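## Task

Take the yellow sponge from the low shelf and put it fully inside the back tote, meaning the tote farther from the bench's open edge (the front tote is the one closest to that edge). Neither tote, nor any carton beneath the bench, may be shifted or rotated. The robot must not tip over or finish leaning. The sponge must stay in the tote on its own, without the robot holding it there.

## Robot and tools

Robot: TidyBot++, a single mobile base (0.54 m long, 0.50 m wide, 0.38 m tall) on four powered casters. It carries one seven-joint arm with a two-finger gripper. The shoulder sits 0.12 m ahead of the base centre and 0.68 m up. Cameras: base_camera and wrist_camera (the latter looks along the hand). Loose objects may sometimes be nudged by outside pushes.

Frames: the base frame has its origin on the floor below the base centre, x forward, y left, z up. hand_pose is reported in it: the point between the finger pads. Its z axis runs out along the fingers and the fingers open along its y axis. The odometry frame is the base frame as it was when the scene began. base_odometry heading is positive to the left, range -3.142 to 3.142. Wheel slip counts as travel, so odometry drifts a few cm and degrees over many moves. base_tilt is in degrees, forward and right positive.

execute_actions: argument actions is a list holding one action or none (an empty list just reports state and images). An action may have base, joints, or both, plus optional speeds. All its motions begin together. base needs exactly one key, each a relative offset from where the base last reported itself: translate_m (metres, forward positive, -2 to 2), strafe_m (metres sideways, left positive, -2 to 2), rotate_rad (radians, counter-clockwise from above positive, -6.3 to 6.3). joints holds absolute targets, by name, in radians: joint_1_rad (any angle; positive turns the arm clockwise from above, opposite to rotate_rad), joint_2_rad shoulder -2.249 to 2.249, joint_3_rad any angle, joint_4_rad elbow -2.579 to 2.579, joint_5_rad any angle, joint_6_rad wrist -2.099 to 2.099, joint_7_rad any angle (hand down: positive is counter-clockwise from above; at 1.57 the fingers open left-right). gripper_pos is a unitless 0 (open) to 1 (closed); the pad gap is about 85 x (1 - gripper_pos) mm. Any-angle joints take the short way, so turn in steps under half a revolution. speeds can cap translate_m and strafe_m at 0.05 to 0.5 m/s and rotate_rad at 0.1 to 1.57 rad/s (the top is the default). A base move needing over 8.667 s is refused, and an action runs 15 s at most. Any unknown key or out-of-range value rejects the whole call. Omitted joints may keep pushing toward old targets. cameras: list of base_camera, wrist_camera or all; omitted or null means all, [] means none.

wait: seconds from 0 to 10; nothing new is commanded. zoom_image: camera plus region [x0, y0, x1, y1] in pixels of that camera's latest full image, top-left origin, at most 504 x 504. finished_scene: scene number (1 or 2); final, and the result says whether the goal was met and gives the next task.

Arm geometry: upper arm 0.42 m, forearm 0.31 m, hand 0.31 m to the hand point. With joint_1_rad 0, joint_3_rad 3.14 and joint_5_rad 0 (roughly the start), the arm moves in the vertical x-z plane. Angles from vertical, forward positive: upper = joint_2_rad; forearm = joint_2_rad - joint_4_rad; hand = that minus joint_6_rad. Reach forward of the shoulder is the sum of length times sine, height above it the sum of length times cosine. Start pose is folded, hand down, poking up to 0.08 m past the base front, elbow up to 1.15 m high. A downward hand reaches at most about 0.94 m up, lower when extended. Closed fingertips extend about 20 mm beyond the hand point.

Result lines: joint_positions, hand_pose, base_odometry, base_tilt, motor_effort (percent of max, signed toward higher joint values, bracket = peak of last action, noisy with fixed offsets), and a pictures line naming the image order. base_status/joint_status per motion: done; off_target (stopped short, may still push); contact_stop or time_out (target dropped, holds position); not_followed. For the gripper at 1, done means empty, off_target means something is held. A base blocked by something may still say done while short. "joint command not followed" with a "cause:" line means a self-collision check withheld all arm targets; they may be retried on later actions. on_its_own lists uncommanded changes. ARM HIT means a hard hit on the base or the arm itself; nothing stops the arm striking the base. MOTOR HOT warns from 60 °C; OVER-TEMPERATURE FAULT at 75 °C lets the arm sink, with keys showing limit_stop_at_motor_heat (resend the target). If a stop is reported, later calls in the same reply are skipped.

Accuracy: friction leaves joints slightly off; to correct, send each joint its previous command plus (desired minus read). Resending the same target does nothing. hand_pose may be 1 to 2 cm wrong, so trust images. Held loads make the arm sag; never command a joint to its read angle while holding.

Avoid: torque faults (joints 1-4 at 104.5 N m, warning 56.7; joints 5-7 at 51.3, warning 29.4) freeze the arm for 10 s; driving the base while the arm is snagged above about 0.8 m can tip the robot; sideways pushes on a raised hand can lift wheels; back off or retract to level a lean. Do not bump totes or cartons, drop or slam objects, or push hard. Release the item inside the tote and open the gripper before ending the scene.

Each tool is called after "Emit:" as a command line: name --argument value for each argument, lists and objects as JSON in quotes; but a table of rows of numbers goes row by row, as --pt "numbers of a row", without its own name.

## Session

Emit:
execute_actions --actions '[]'

Scene clock: 0.00 s.
base_odometry: x=+0.000 y=+0.000 heading=+0.000 (m, m, rad; odometry frame)
base_tilt: forward=-0.6 right=-0.1 (deg)
base_status: not commanded
joint_positions: joint_1_rad=+0.014 joint_2_rad=-0.332 joint_3_rad=+3.174 joint_4_rad=-2.521 joint_5_rad=+0.014 joint_6_rad=-0.837 joint_7_rad=+1.601 gripper_pos=+0.000
joint_status: not commanded
motor_effort: joint_1_rad=+1 joint_2_rad=-1 joint_3_rad=+0 joint_4_rad=+14 joint_5_rad=+1 joint_6_rad=+2 joint_7_rad=+0 (%)
hand_pose: x=+0.2742 y=-0.0077 z=+0.5883 quat_wxyz=(+0.002, +0.998, -0.004, +0.058) (m; base frame)
pictures: base_camera, wrist_camera
Images, in order (width x height): base_camera 644x364, wrist_camera 644x476.

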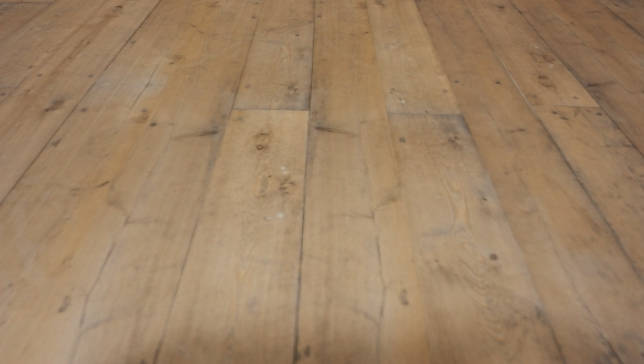

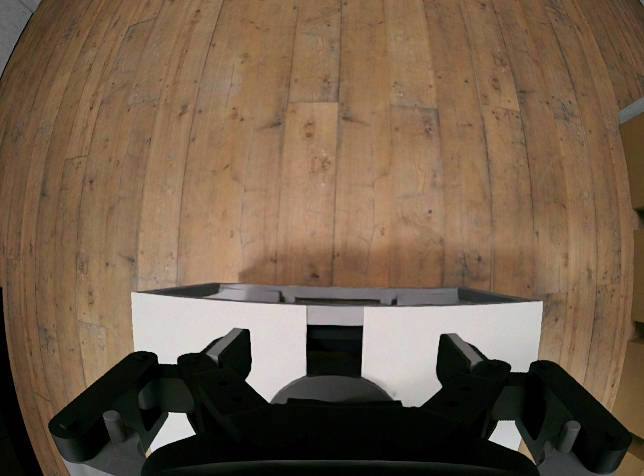

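Emit:
execute_actions --actions '[{"joints": {"joint_1_rad": 0.4, "joint_2_rad": -0.6, "joint_3_rad": 3.122, "joint_4_rad": -2.0, "joint_6_rad": -0.55, "joint_7_rad": 1.545}}]' --cameras '["wrist_camera"]'

Scene clock: 5.77 s.
base_odometry: x=+0.000 y=+0.000 heading=+0.000 (m, m, rad; odometry frame)
base_tilt: forward=-0.6 right=-0.1 (deg)
base_status: not commanded
joint_positions: joint_1_rad=+0.377 joint_2_rad=-0.590 joint_3_rad=+3.143 joint_4_rad=-2.017 joint_5_rad=+0.014 joint_6_rad=-0.569 joint_7_rad=+1.570 gripper_pos=+0.000
joint_status: all done
motor_effort: joint_1_rad=+1(0) joint_2_rad=+0(3) joint_3_rad=+1(0) joint_4_rad=+21(20) joint_5_rad=+1(1) joint_6_rad=+7(8) joint_7_rad=+0(0) (%)
hand_pose: x=+0.4537 y=-0.1341 z=+0.9479 quat_wxyz=(+0.107, +0.826, -0.156, +0.531) (m; base frame)
pictures: wrist_camera
Images, in order (width x height): wrist_camera 644x476.

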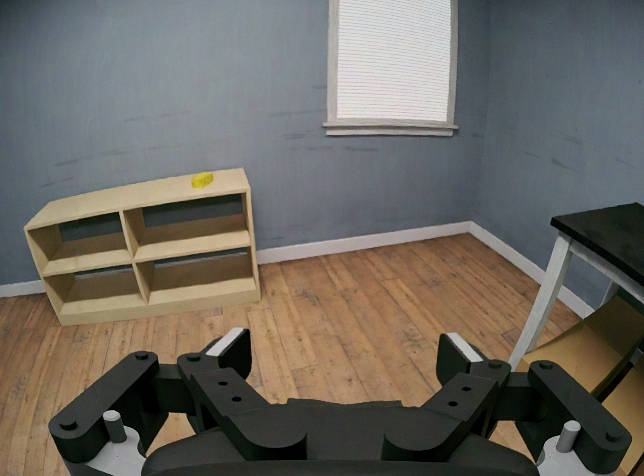

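Emit:
zoom_image --camera "wrist_camera" --region '[150, 150, 290, 230]'

Emit:
zoom_image --camera "wrist_camera" --region '[0, 150, 300, 340]'

Emit:
zoom_image --camera "wrist_camera" --region '[440, 180, 644, 400]'

Region (150, 150, 290, 230) of wrist_camera's 644x476 image, scaled by 3.600; it fills the top 288 rows of this view, and the rest is white.

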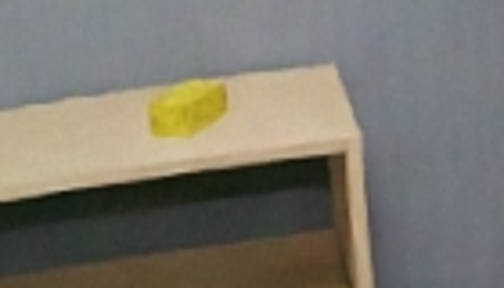

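Region (0, 150, 300, 340) of wrist_camera's 644x476 image, scaled by 1.680; it fills the top 319 rows of this view, and the rest is white.

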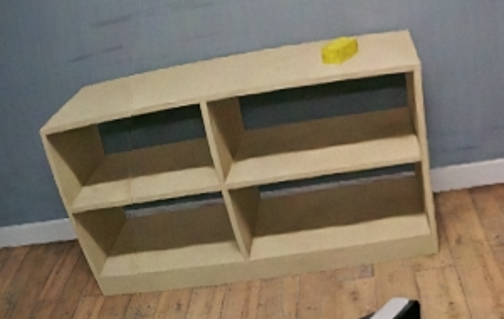

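Region (440, 180, 644, 400) of wrist_camera's 644x476 image, scaled by 2.291; it fills the left 467 columns of this view, and the rest is white.

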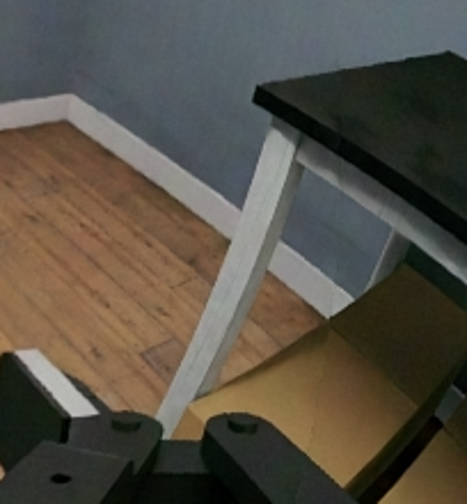

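Emit:
execute_actions --actions '[]'

Scene clock: 20.83 s.
base_odometry: x=+0.000 y=+0.000 heading=+0.000 (m, m, rad; odometry frame)
base_tilt: forward=-0.6 right=-0.1 (deg)
base_status: not commanded
joint_positions: joint_1_rad=+0.377 joint_2_rad=-0.590 joint_3_rad=+3.143 joint_4_rad=-2.017 joint_5_rad=+0.014 joint_6_rad=-0.569 joint_7_rad=+1.570 gripper_pos=+0.000
joint_status: all done
motor_effort: joint_1_rad=+1(0) joint_2_rad=+0(3) joint_3_rad=+0(0) joint_4_rad=+21(20) joint_5_rad=+1(1) joint_6_rad=+7(8) joint_7_rad=-1(0) (%)
hand_pose: x=+0.4537 y=-0.1341 z=+0.9479 quat_wxyz=(+0.107, +0.826, -0.156, +0.531) (m; base frame)
pictures: base_camera, wrist_camera
Images, in order (width x height): base_camera 644x364, wrist_camera 644x476.

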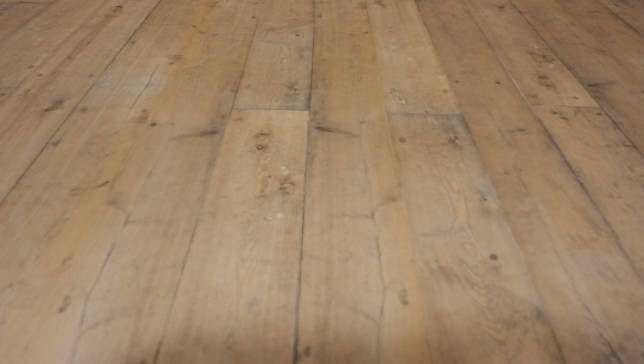

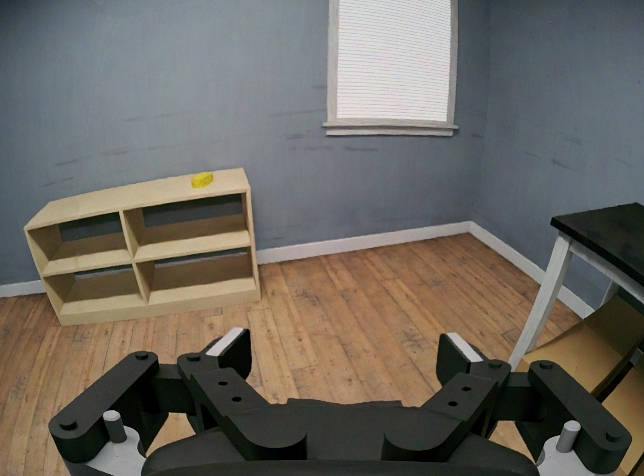

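Emit:
execute_actions --actions '[{"base": {"translate_m": 1.38}, "joints": {"joint_1_rad": 0.02, "joint_2_rad": 0.375, "joint_3_rad": 3.14, "joint_4_rad": -1.195, "joint_5_rad": 0.0, "joint_6_rad": -1.58, "joint_7_rad": 1.571}}]'

Scene clock: 48.83 s.
base_odometry: x=+1.380 y=+0.001 heading=+0.000 (m, m, rad; odometry frame)
base_tilt: forward=-0.6 right=-0.1 (deg)
base_status: done
joint_positions: joint_1_rad=+0.042 joint_2_rad=+0.371 joint_3_rad=+3.143 joint_4_rad=-1.215 joint_5_rad=+0.014 joint_6_rad=-1.559 joint_7_rad=+1.570 gripper_pos=+0.000
joint_status: all done
motor_effort: joint_1_rad=+1(1) joint_2_rad=-27(29) joint_3_rad=-1(1) joint_4_rad=+16(21) joint_5_rad=+1(2) joint_6_rad=+0(8) joint_7_rad=+0(1) (%)
hand_pose: x=+0.5844 y=-0.0227 z=+0.7579 quat_wxyz=(+0.007, +1.000, -0.022, -0.002) (m; base frame)
pictures: base_camera, wrist_camera
Images, in order (width x height): base_camera 644x364, wrist_camera 644x476.

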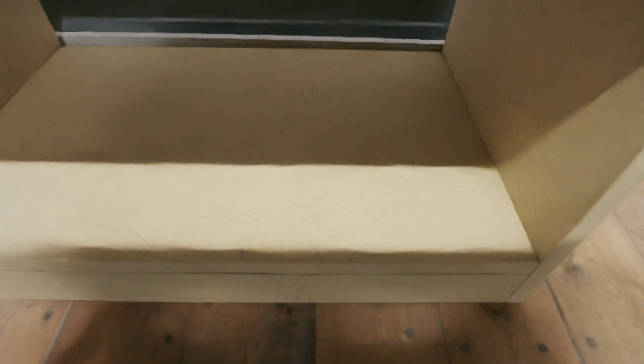

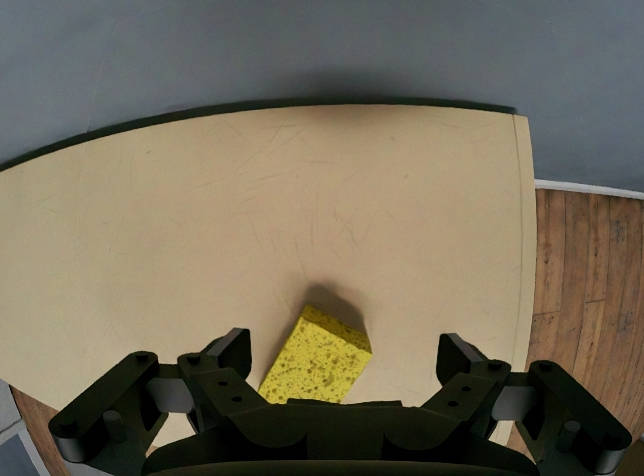

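Emit:
zoom_image --camera "wrist_camera" --region '[230, 270, 410, 420]'

Region (230, 270, 410, 420) of wrist_camera's 644x476 image, scaled by 2.800.

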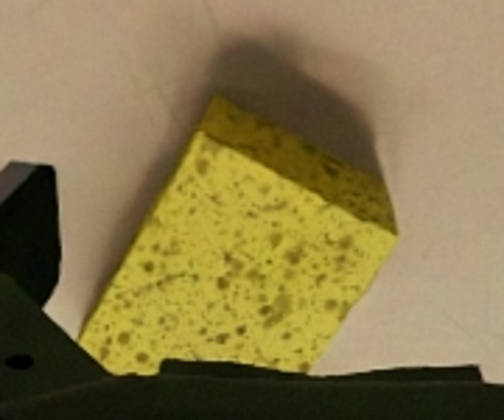

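Emit:
execute_actions --actions '[{"joints": {"joint_1_rad": -0.019, "joint_2_rad": 0.237, "joint_4_rad": -1.618, "joint_6_rad": -1.27, "joint_7_rad": 1.024}}]' --cameras '["wrist_camera"]'

Scene clock: 126.87 s.
base_odometry: x=+1.380 y=+0.001 heading=+0.000 (m, m, rad; odometry frame)
base_tilt: forward=-0.6 right=-0.1 (deg)
base_status: not commanded
joint_positions: joint_1_rad=+0.006 joint_2_rad=+0.252 joint_3_rad=+3.143 joint_4_rad=-1.597 joint_5_rad=+0.014 joint_6_rad=-1.292 joint_7_rad=+1.046 gripper_pos=+0.000
joint_status: all done
motor_effort: joint_1_rad=+0(1) joint_2_rad=-22(27) joint_3_rad=-1(0) joint_4_rad=+15(16) joint_5_rad=+1(1) joint_6_rad=+0(0) joint_7_rad=-1(0) (%)
hand_pose: x=+0.5261 y=-0.0054 z=+0.6913 quat_wxyz=(+0.006, +0.965, -0.261, +0.001) (m; base frame)
pictures: wrist_camera
Images, in order (width x height): wrist_camera 644x476.

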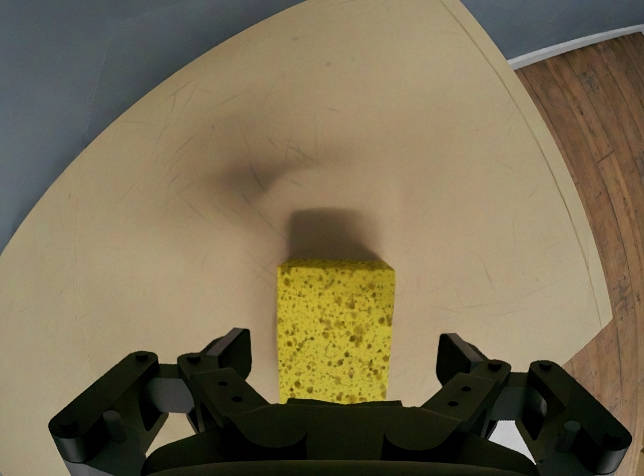

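Emit:
zoom_image --camera "wrist_camera" --region '[230, 240, 470, 420]'

Region (230, 240, 470, 420) of wrist_camera's 644x476 image, scaled by 2.100; it fills the top 378 rows of this view, and the rest is white.

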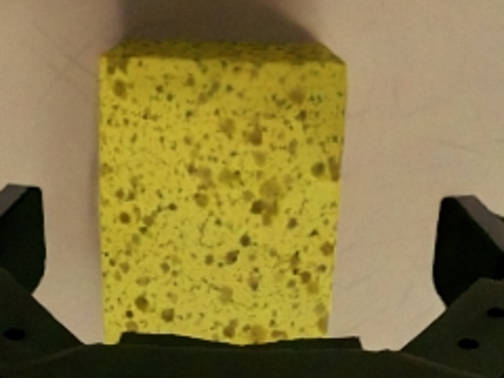

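Emit:
execute_actions --actions '[{"joints": {"joint_1_rad": -0.029, "joint_2_rad": 0.300, "joint_4_rad": -1.717, "joint_6_rad": -1.128}}]' --cameras '["wrist_camera"]'

Scene clock: 193.30 s.
base_odometry: x=+1.380 y=+0.001 heading=+0.000 (m, m, rad; odometry frame)
base_tilt: forward=-0.6 right=-0.1 (deg)
base_status: not commanded
joint_positions: joint_1_rad=-0.005 joint_2_rad=+0.296 joint_3_rad=+3.143 joint_4_rad=-1.701 joint_5_rad=+0.014 joint_6_rad=-1.148 joint_7_rad=+1.046 gripper_pos=+0.000
joint_status: all done
motor_effort: joint_1_rad=+1(0) joint_2_rad=-23(25) joint_3_rad=-1(0) joint_4_rad=+15(16) joint_5_rad=+1(1) joint_6_rad=+0(0) joint_7_rad=+0(0) (%)
hand_pose: x=+0.5272 y=-0.0008 z=+0.6430 quat_wxyz=(+0.006, +0.967, -0.255, +0.000) (m; base frame)
pictures: wrist_camera
Images, in order (width x height): wrist_camera 644x476.

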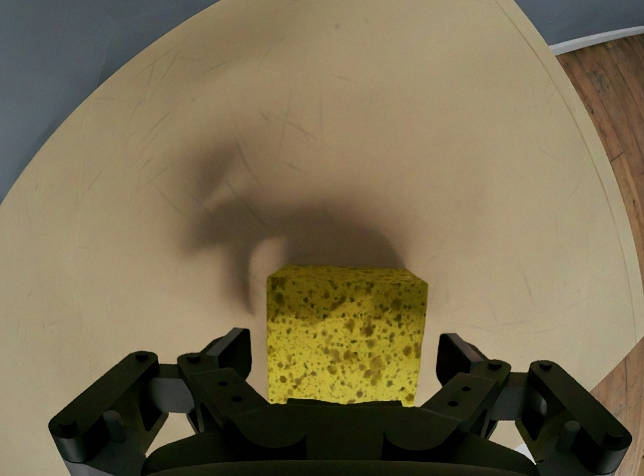

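Emit:
zoom_image --camera "wrist_camera" --region '[230, 240, 470, 420]'

Region (230, 240, 470, 420) of wrist_camera's 644x476 image, scaled by 2.100; it fills the top 378 rows of this view, and the rest is white.

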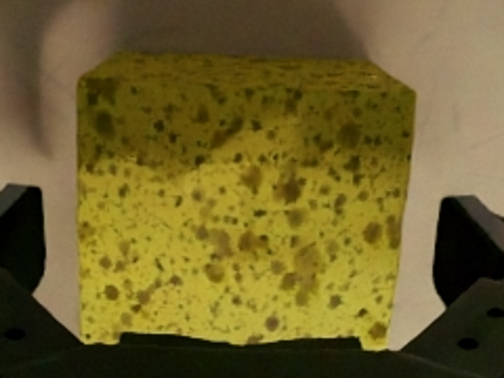

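Emit:
execute_actions --actions '[{"joints": {"gripper_pos": 1.0}}]' --cameras '["wrist_camera"]'

Scene clock: 206.43 s.
base_odometry: x=+1.380 y=+0.001 heading=+0.000 (m, m, rad; odometry frame)
base_tilt: forward=-0.6 right=-0.1 (deg)
base_status: not commanded
joint_positions: joint_1_rad=-0.005 joint_2_rad=+0.290 joint_3_rad=+3.143 joint_4_rad=-1.703 joint_5_rad=+0.014 joint_6_rad=-1.147 joint_7_rad=+1.046 gripper_pos=+0.412
joint_status: gripper_pos off_target (ended at +0.412, target +1.000)
motor_effort: joint_1_rad=+1(1) joint_2_rad=-19(23) joint_3_rad=+0(1) joint_4_rad=+11(14) joint_5_rad=+1(2) joint_6_rad=+0(1) joint_7_rad=+0(0) (%)
hand_pose: x=+0.5266 y=-0.0008 z=+0.6448 quat_wxyz=(+0.006, +0.967, -0.255, +0.002) (m; base frame)
pictures: wrist_camera
Images, in order (width x height): wrist_camera 644x476.

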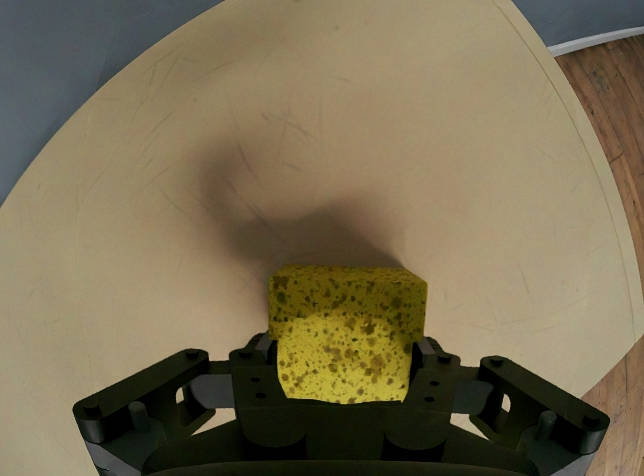

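Emit:
execute_actions --actions '[{"base": {"translate_m": -1.33}, "joints": {"joint_1_rad": 1.3, "joint_2_rad": -0.2, "joint_4_rad": -1.4, "joint_6_rad": -1.0, "joint_7_rad": 1.597, "gripper_pos": 1.0}}]'

Scene clock: 288.20 s.
base_odometry: x=+0.050 y=+0.001 heading=+0.000 (m, m, rad; odometry frame)
base_tilt: forward=-0.6 right=-0.1 (deg)
base_status: done
joint_positions: joint_1_rad=+1.282 joint_2_rad=-0.188 joint_3_rad=+3.143 joint_4_rad=-1.423 joint_5_rad=+0.014 joint_6_rad=-1.023 joint_7_rad=+1.573 gripper_pos=+0.412
joint_status: gripper_pos off_target (ended at +0.412, target +1.000); the others done
motor_effort: joint_1_rad=+0(3) joint_2_rad=-11(25) joint_3_rad=+0(2) joint_4_rad=+19(20) joint_5_rad=+1(0) joint_6_rad=+6(7) joint_7_rad=-1(1) (%)
hand_pose: x=+0.2472 y=-0.4405 z=+1.0017 quat_wxyz=(+0.262, +0.725, -0.539, +0.339) (m; base frame)
pictures: base_camera, wrist_camera
Images, in order (width x height): base_camera 644x364, wrist_camera 644x476.

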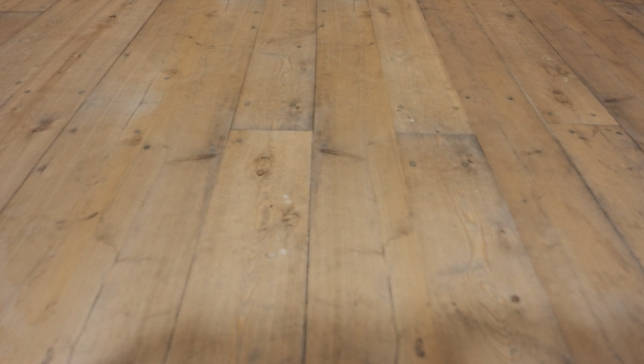

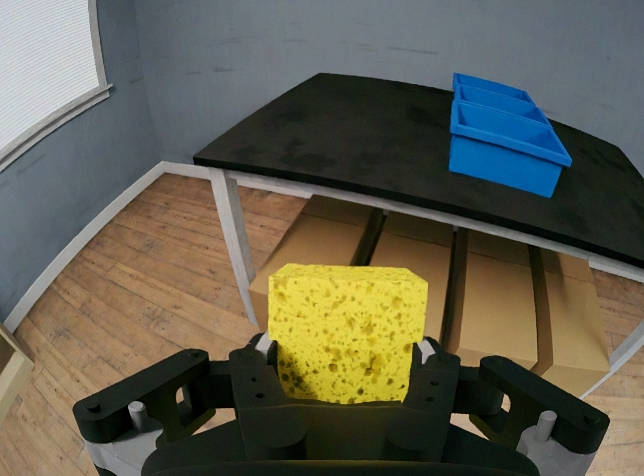

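Emit:
zoom_image --camera "wrist_camera" --region '[420, 50, 644, 260]'

Emit:
zoom_image --camera "wrist_camera" --region '[170, 50, 420, 340]'

Region (420, 50, 644, 260) of wrist_camera's 644x476 image, scaled by 2.250; it fills the top 472 rows of this view, and the rest is white.

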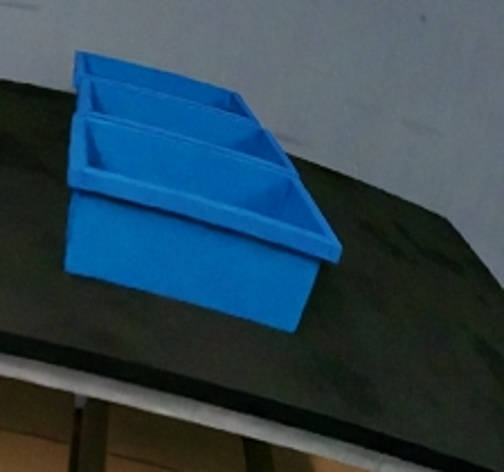

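Region (170, 50, 420, 340) of wrist_camera's 644x476 image, scaled by 1.738; it fills the left 434 columns of this view, and the rest is white.

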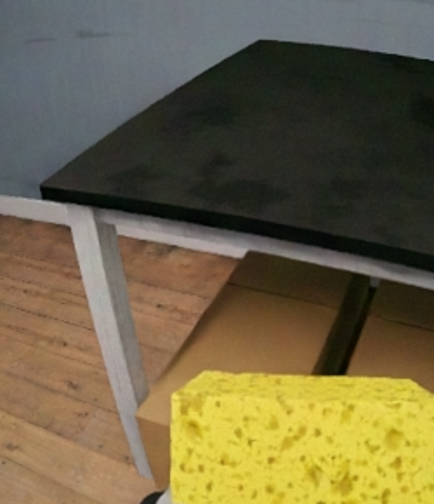

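Emit:
execute_actions --actions '[{"base": {"rotate_rad": -1.571}, "joints": {"joint_1_rad": -0.04, "gripper_pos": 1.0}}]'

Scene clock: 342.47 s.
base_odometry: x=+0.050 y=+0.001 heading=-1.570 (m, m, rad; odometry frame)
base_tilt: forward=-0.6 right=-0.1 (deg)
base_status: done
joint_positions: joint_1_rad=-0.021 joint_2_rad=-0.190 joint_3_rad=+3.143 joint_4_rad=-1.422 joint_5_rad=+0.014 joint_6_rad=-1.022 joint_7_rad=+1.573 gripper_pos=+0.412
joint_status: gripper_pos off_target (ended at +0.412, target +1.000); the others done
motor_effort: joint_1_rad=+1(0) joint_2_rad=-11(13) joint_3_rad=+0(2) joint_4_rad=+19(20) joint_5_rad=+1(0) joint_6_rad=+6(6) joint_7_rad=+0(1) (%)
hand_pose: x=+0.5774 y=+0.0066 z=+1.0026 quat_wxyz=(+0.003, +0.903, +0.010, +0.429) (m; base frame)
pictures: base_camera, wrist_camera
Images, in order (width x height): base_camera 644x364, wrist_camera 644x476.

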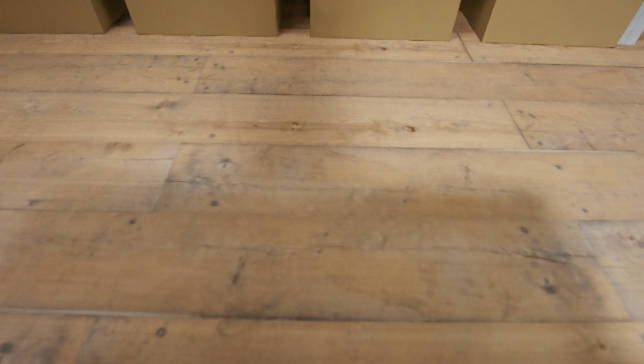

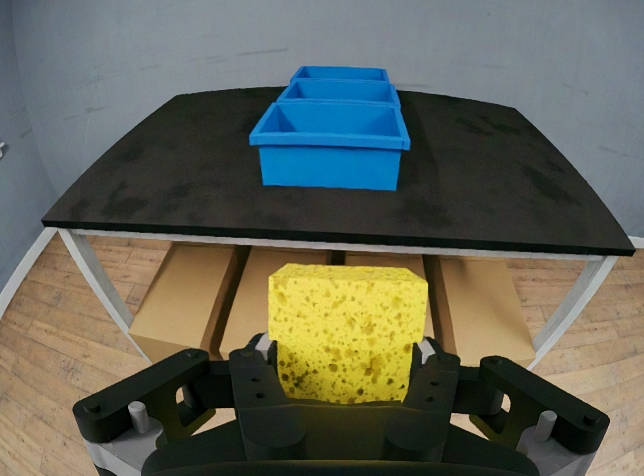

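Emit:
zoom_image --camera "base_camera" --region '[0, 0, 322, 80]'

Emit:
zoom_image --camera "base_camera" --region '[322, 0, 644, 80]'

Emit:
zoom_image --camera "wrist_camera" --region '[230, 50, 430, 250]'

Region (0, 0, 322, 80) of base_camera's 644x364 image, scaled by 1.565; it fills the top 125 rows of this view, and the rest is white.

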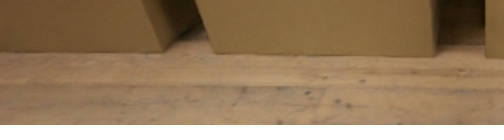

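Region (322, 0, 644, 80) of base_camera's 644x364 image, scaled by 1.565; it fills the top 125 rows of this view, and the rest is white.

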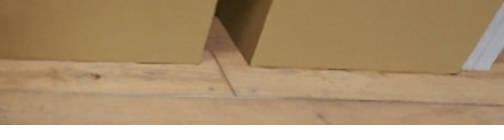

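Region (230, 50, 430, 250) of wrist_camera's 644x476 image, scaled by 2.520.

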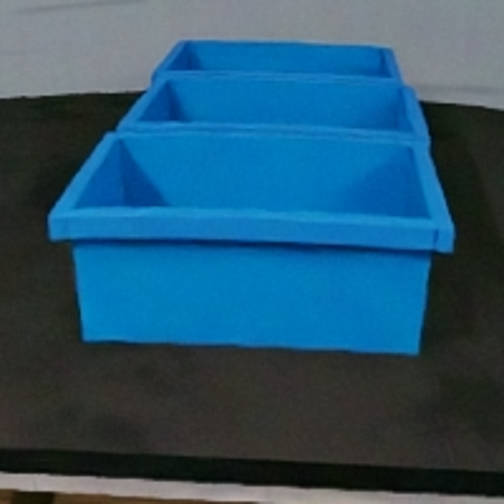

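Emit:
zoom_image --camera "base_camera" --region '[0, 280, 322, 364]'

Emit:
zoom_image --camera "base_camera" --region '[322, 280, 644, 364]'

Emit:
zoom_image --camera "wrist_camera" --region '[20, 80, 260, 380]'

Emit:
zoom_image --camera "wrist_camera" --region '[420, 80, 644, 380]'

Region (0, 280, 322, 364) of base_camera's 644x364 image, scaled by 1.565; it fills the top 131 rows of this view, and the rest is white.

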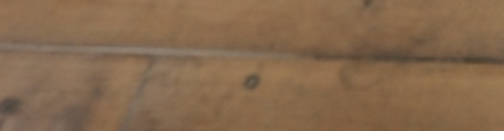

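Region (322, 280, 644, 364) of base_camera's 644x364 image, scaled by 1.565; it fills the top 131 rows of this view, and the rest is white.

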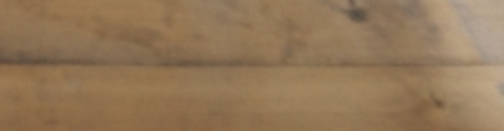

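Region (20, 80, 260, 380) of wrist_camera's 644x476 image, scaled by 1.680; it fills the left 403 columns of this view, and the rest is white.

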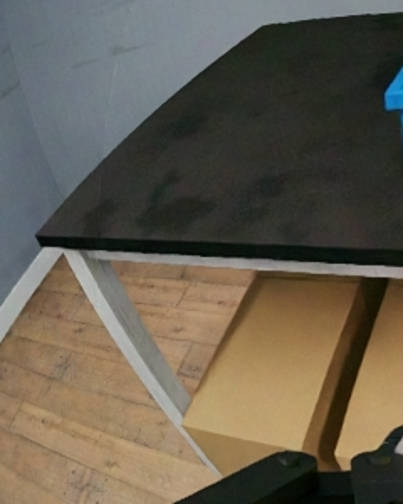

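Region (420, 80, 644, 380) of wrist_camera's 644x476 image, scaled by 1.680; it fills the left 376 columns of this view, and the rest is white.

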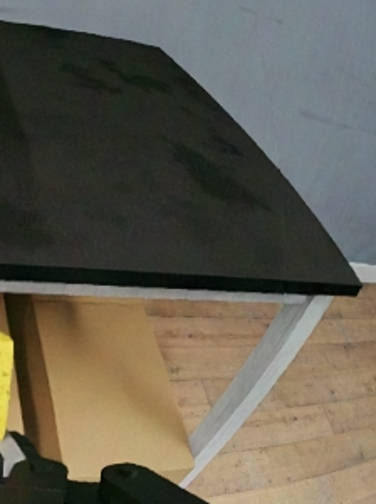

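Emit:
execute_actions --actions '[{"base": {"translate_m": 0.655}, "joints": {"joint_1_rad": -0.055, "joint_2_rad": 0.69, "joint_4_rad": -0.624, "joint_6_rad": -0.345, "gripper_pos": 1.0}}]'

Scene clock: 465.13 s.
base_odometry: x=+0.049 y=-0.654 heading=-1.571 (m, m, rad; odometry frame)
base_tilt: forward=-0.6 right=-0.1 (deg)
base_status: done
joint_positions: joint_1_rad=-0.030 joint_2_rad=+0.700 joint_3_rad=+3.143 joint_4_rad=-0.648 joint_5_rad=+0.014 joint_6_rad=-0.366 joint_7_rad=+1.573 gripper_pos=+0.412
joint_status: gripper_pos off_target (ended at +0.412, target +1.000); the others done
motor_effort: joint_1_rad=+1(1) joint_2_rad=-41(46) joint_3_rad=-1(1) joint_4_rad=+21(23) joint_5_rad=+1(1) joint_6_rad=+8(8) joint_7_rad=+0(1) (%)
hand_pose: x=+1.0043 y=+0.0260 z=+1.0291 quat_wxyz=(-0.003, +0.756, +0.015, +0.655) (m; base frame)
pictures: base_camera, wrist_camera
Images, in order (width x height): base_camera 644x364, wrist_camera 644x476.

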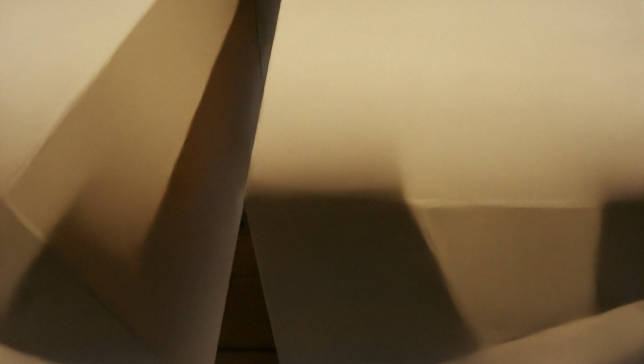

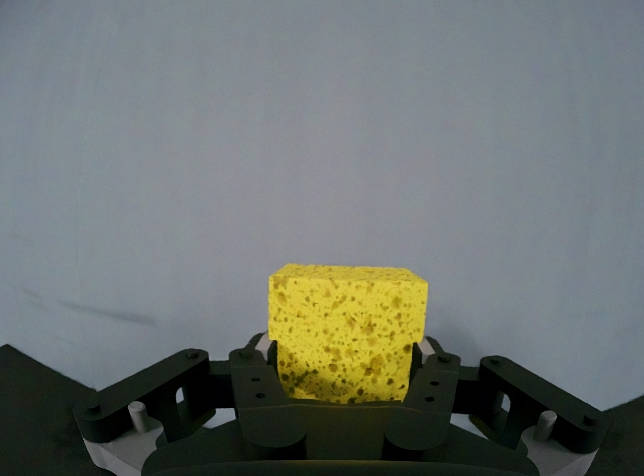

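Emit:
execute_actions --actions '[{"joints": {"joint_6_rad": -0.714, "gripper_pos": 1.0}}]' --cameras '["wrist_camera"]'

Scene clock: 470.03 s.
base_odometry: x=+0.049 y=-0.654 heading=-1.571 (m, m, rad; odometry frame)
base_tilt: forward=-0.6 right=-0.1 (deg)
base_status: not commanded
joint_positions: joint_1_rad=-0.030 joint_2_rad=+0.698 joint_3_rad=+3.143 joint_4_rad=-0.639 joint_5_rad=+0.014 joint_6_rad=-0.714 joint_7_rad=+1.573 gripper_pos=+0.412
joint_status: gripper_pos off_target (ended at +0.412, target +1.000); the others done
motor_effort: joint_1_rad=+1(1) joint_2_rad=-40(44) joint_3_rad=-1(1) joint_4_rad=+20(22) joint_5_rad=+1(1) joint_6_rad=+7(7) joint_7_rad=+0(0) (%)
hand_pose: x=+0.9709 y=+0.0238 z=+0.9329 quat_wxyz=(+0.000, +0.855, +0.016, +0.518) (m; base frame)
pictures: wrist_camera
Images, in order (width x height): wrist_camera 644x476.

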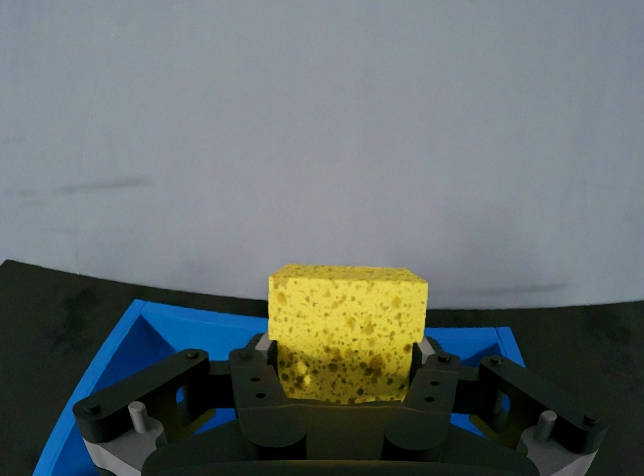

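Emit:
zoom_image --camera "wrist_camera" --region '[20, 280, 220, 476]'

Emit:
zoom_image --camera "wrist_camera" --region '[430, 290, 590, 420]'

Region (20, 280, 220, 476) of wrist_camera's 644x476 image, scaled by 2.520; it fills the top 494 rows of this view, and the rest is white.

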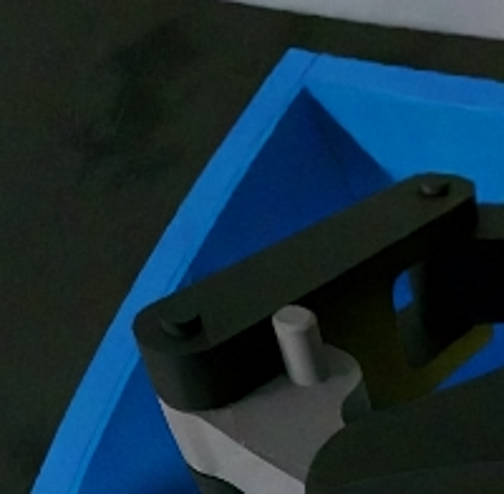

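Region (430, 290, 590, 420) of wrist_camera's 644x476 image, scaled by 3.150; it fills the top 410 rows of this view, and the rest is white.

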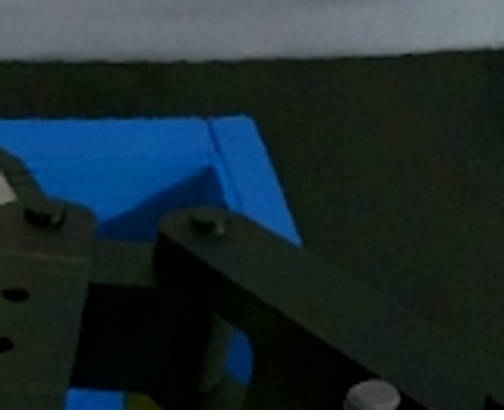

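Emit:
execute_actions --actions '[{"joints": {"joint_1_rad": -0.075, "joint_2_rad": 0.716, "joint_4_rad": -0.577, "joint_6_rad": -0.972, "gripper_pos": 1.0}}]' --cameras '["wrist_camera"]'

Scene clock: 514.03 s.
base_odometry: x=+0.049 y=-0.654 heading=-1.571 (m, m, rad; odometry frame)
base_tilt: forward=-0.6 right=-0.1 (deg)
base_status: not commanded
joint_positions: joint_1_rad=-0.056 joint_2_rad=+0.706 joint_3_rad=+3.143 joint_4_rad=-0.595 joint_5_rad=+0.014 joint_6_rad=-0.967 joint_7_rad=+1.573 gripper_pos=+0.412
joint_status: gripper_pos off_target (ended at +0.412, target +1.000); the others done
motor_effort: joint_1_rad=+1(0) joint_2_rad=-40(41) joint_3_rad=-1(1) joint_4_rad=+20(21) joint_5_rad=+1(2) joint_6_rad=+6(7) joint_7_rad=+0(0) (%)
hand_pose: x=+0.9326 y=+0.0426 z=+0.8864 quat_wxyz=(-0.004, +0.906, +0.027, +0.423) (m; base frame)
pictures: wrist_camera
Images, in order (width x height): wrist_camera 644x476.

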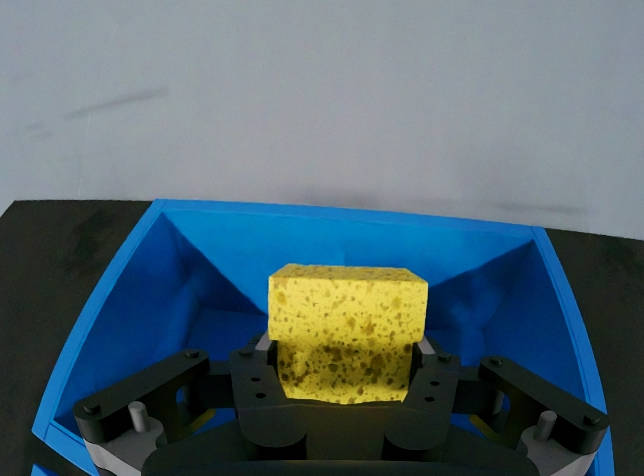

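Emit:
zoom_image --camera "wrist_camera" --region '[0, 340, 180, 476]'

Emit:
zoom_image --camera "wrist_camera" --region '[120, 180, 260, 340]'

Emit:
zoom_image --camera "wrist_camera" --region '[440, 200, 644, 476]'

Region (0, 340, 180, 476) of wrist_camera's 644x476 image, scaled by 2.800; it fills the top 381 rows of this view, and the rest is white.

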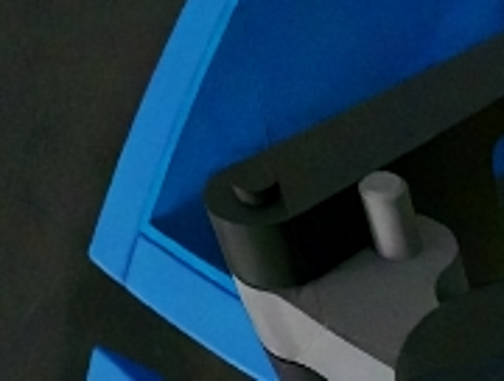

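Region (120, 180, 260, 340) of wrist_camera's 644x476 image, scaled by 3.150; it fills the left 441 columns of this view, and the rest is white.

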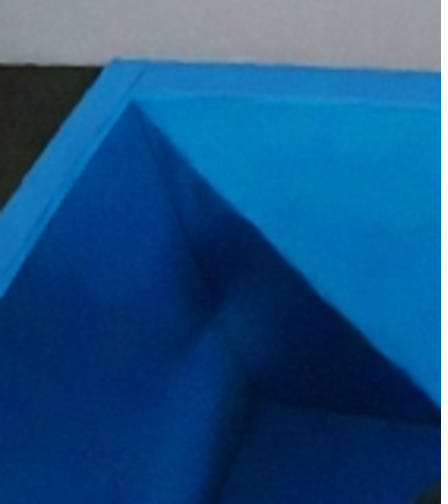

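Region (440, 200, 644, 476) of wrist_camera's 644x476 image, scaled by 1.826; it fills the left 373 columns of this view, and the rest is white.

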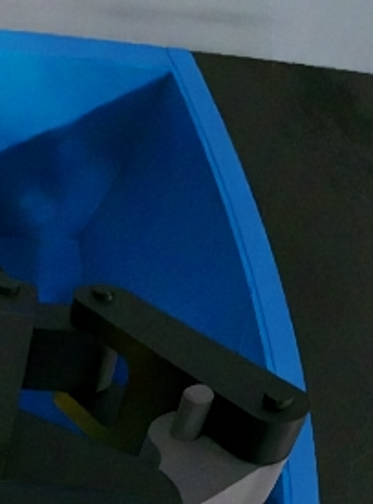

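Emit:
execute_actions --actions '[{"joints": {"joint_2_rad": 0.74, "gripper_pos": 1.0}}]' --cameras '["wrist_camera"]'

Scene clock: 557.10 s.
base_odometry: x=+0.049 y=-0.654 heading=-1.571 (m, m, rad; odometry frame)
base_tilt: forward=-0.6 right=-0.1 (deg)
base_status: not commanded
joint_positions: joint_1_rad=-0.056 joint_2_rad=+0.731 joint_3_rad=+3.143 joint_4_rad=-0.594 joint_5_rad=+0.014 joint_6_rad=-0.967 joint_7_rad=+1.573 gripper_pos=+0.412
joint_status: gripper_pos off_target (ended at +0.412, target +1.000); the others done
motor_effort: joint_1_rad=+0(0) joint_2_rad=-41(42) joint_3_rad=-1(1) joint_4_rad=+20(20) joint_5_rad=+1(1) joint_6_rad=+6(6) joint_7_rad=-1(0) (%)
hand_pose: x=+0.9375 y=+0.0429 z=+0.8658 quat_wxyz=(-0.004, +0.911, +0.027, +0.412) (m; base frame)
pictures: wrist_camera
Images, in order (width x height): wrist_camera 644x476.

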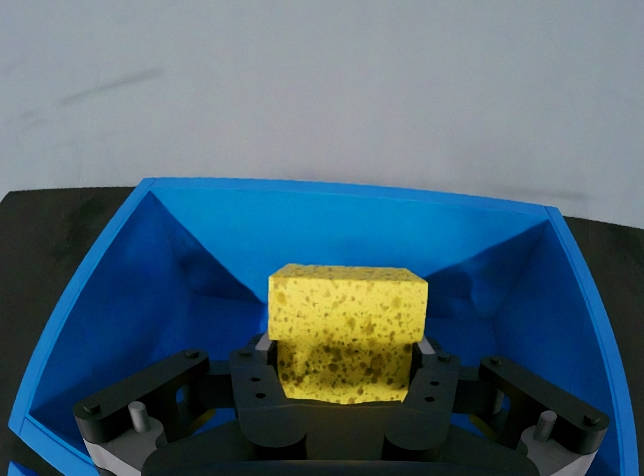

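Emit:
execute_actions --actions '[{"joints": {"gripper_pos": 0.1}}]' --cameras '["wrist_camera"]'

Scene clock: 559.97 s.
base_odometry: x=+0.049 y=-0.654 heading=-1.571 (m, m, rad; odometry frame)
base_tilt: forward=-0.6 right=-0.1 (deg)
base_status: not commanded
joint_positions: joint_1_rad=-0.056 joint_2_rad=+0.731 joint_3_rad=+3.143 joint_4_rad=-0.594 joint_5_rad=+0.014 joint_6_rad=-0.967 joint_7_rad=+1.573 gripper_pos=+0.100
joint_status: all done
motor_effort: joint_1_rad=+1(1) joint_2_rad=-40(41) joint_3_rad=+0(1) joint_4_rad=+20(19) joint_5_rad=+1(1) joint_6_rad=+6(6) joint_7_rad=-1(1) (%)
hand_pose: x=+0.9375 y=+0.0429 z=+0.8658 quat_wxyz=(-0.004, +0.911, +0.027, +0.412) (m; base frame)
pictures: wrist_camera
Images, in order (width x height): wrist_camera 644x476.

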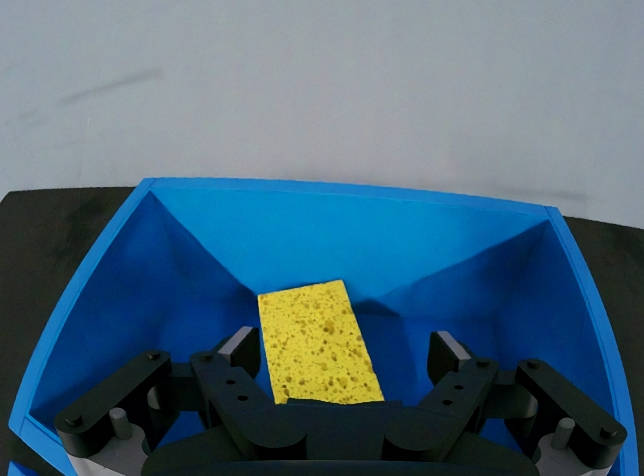

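Emit:
execute_actions --actions '[{"joints": {"joint_2_rad": 0.52, "joint_6_rad": -1.12}}]'

Scene clock: 566.03 s.
base_odometry: x=+0.049 y=-0.654 heading=-1.571 (m, m, rad; odometry frame)
base_tilt: forward=-0.6 right=-0.1 (deg)
base_status: not commanded
joint_positions: joint_1_rad=-0.056 joint_2_rad=+0.515 joint_3_rad=+3.143 joint_4_rad=-0.585 joint_5_rad=+0.014 joint_6_rad=-1.098 joint_7_rad=+1.573 gripper_pos=+0.100
joint_status: all done
motor_effort: joint_1_rad=+0(1) joint_2_rad=-34(45) joint_3_rad=+0(1) joint_4_rad=+18(21) joint_5_rad=+1(1) joint_6_rad=+6(7) joint_7_rad=-1(0) (%)
hand_pose: x=+0.8576 y=+0.0382 z=+1.0079 quat_wxyz=(-0.005, +0.890, +0.025, +0.455) (m; base frame)
pictures: base_camera, wrist_camera
Images, in order (width x height): base_camera 644x364, wrist_camera 644x476.

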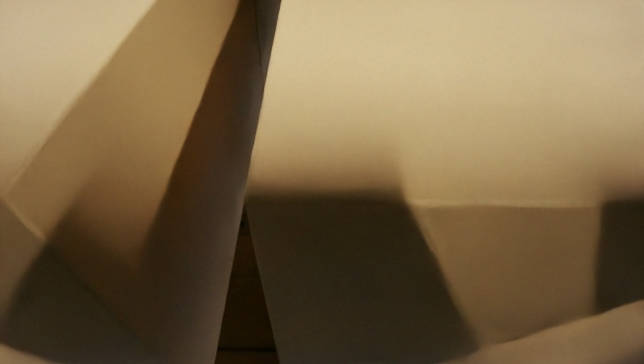

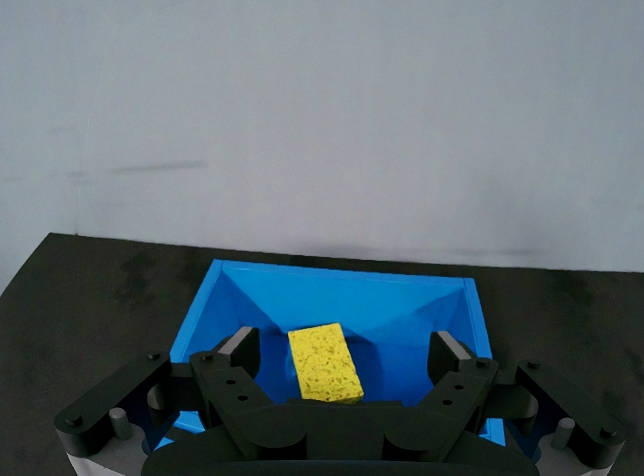

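Emit:
zoom_image --camera "wrist_camera" --region '[200, 250, 500, 420]'

Region (200, 250, 500, 420) of wrist_camera's 644x476 image, scaled by 1.680; it fills the top 286 rows of this view, and the rest is white.

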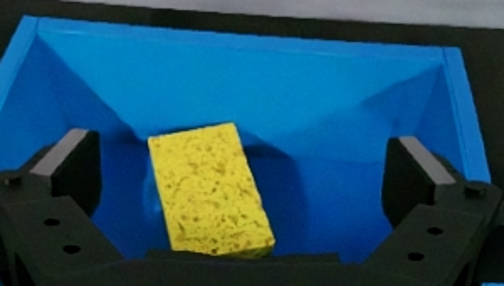

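Emit:
finished_scene --scene 2

The scene is finished: the task was done.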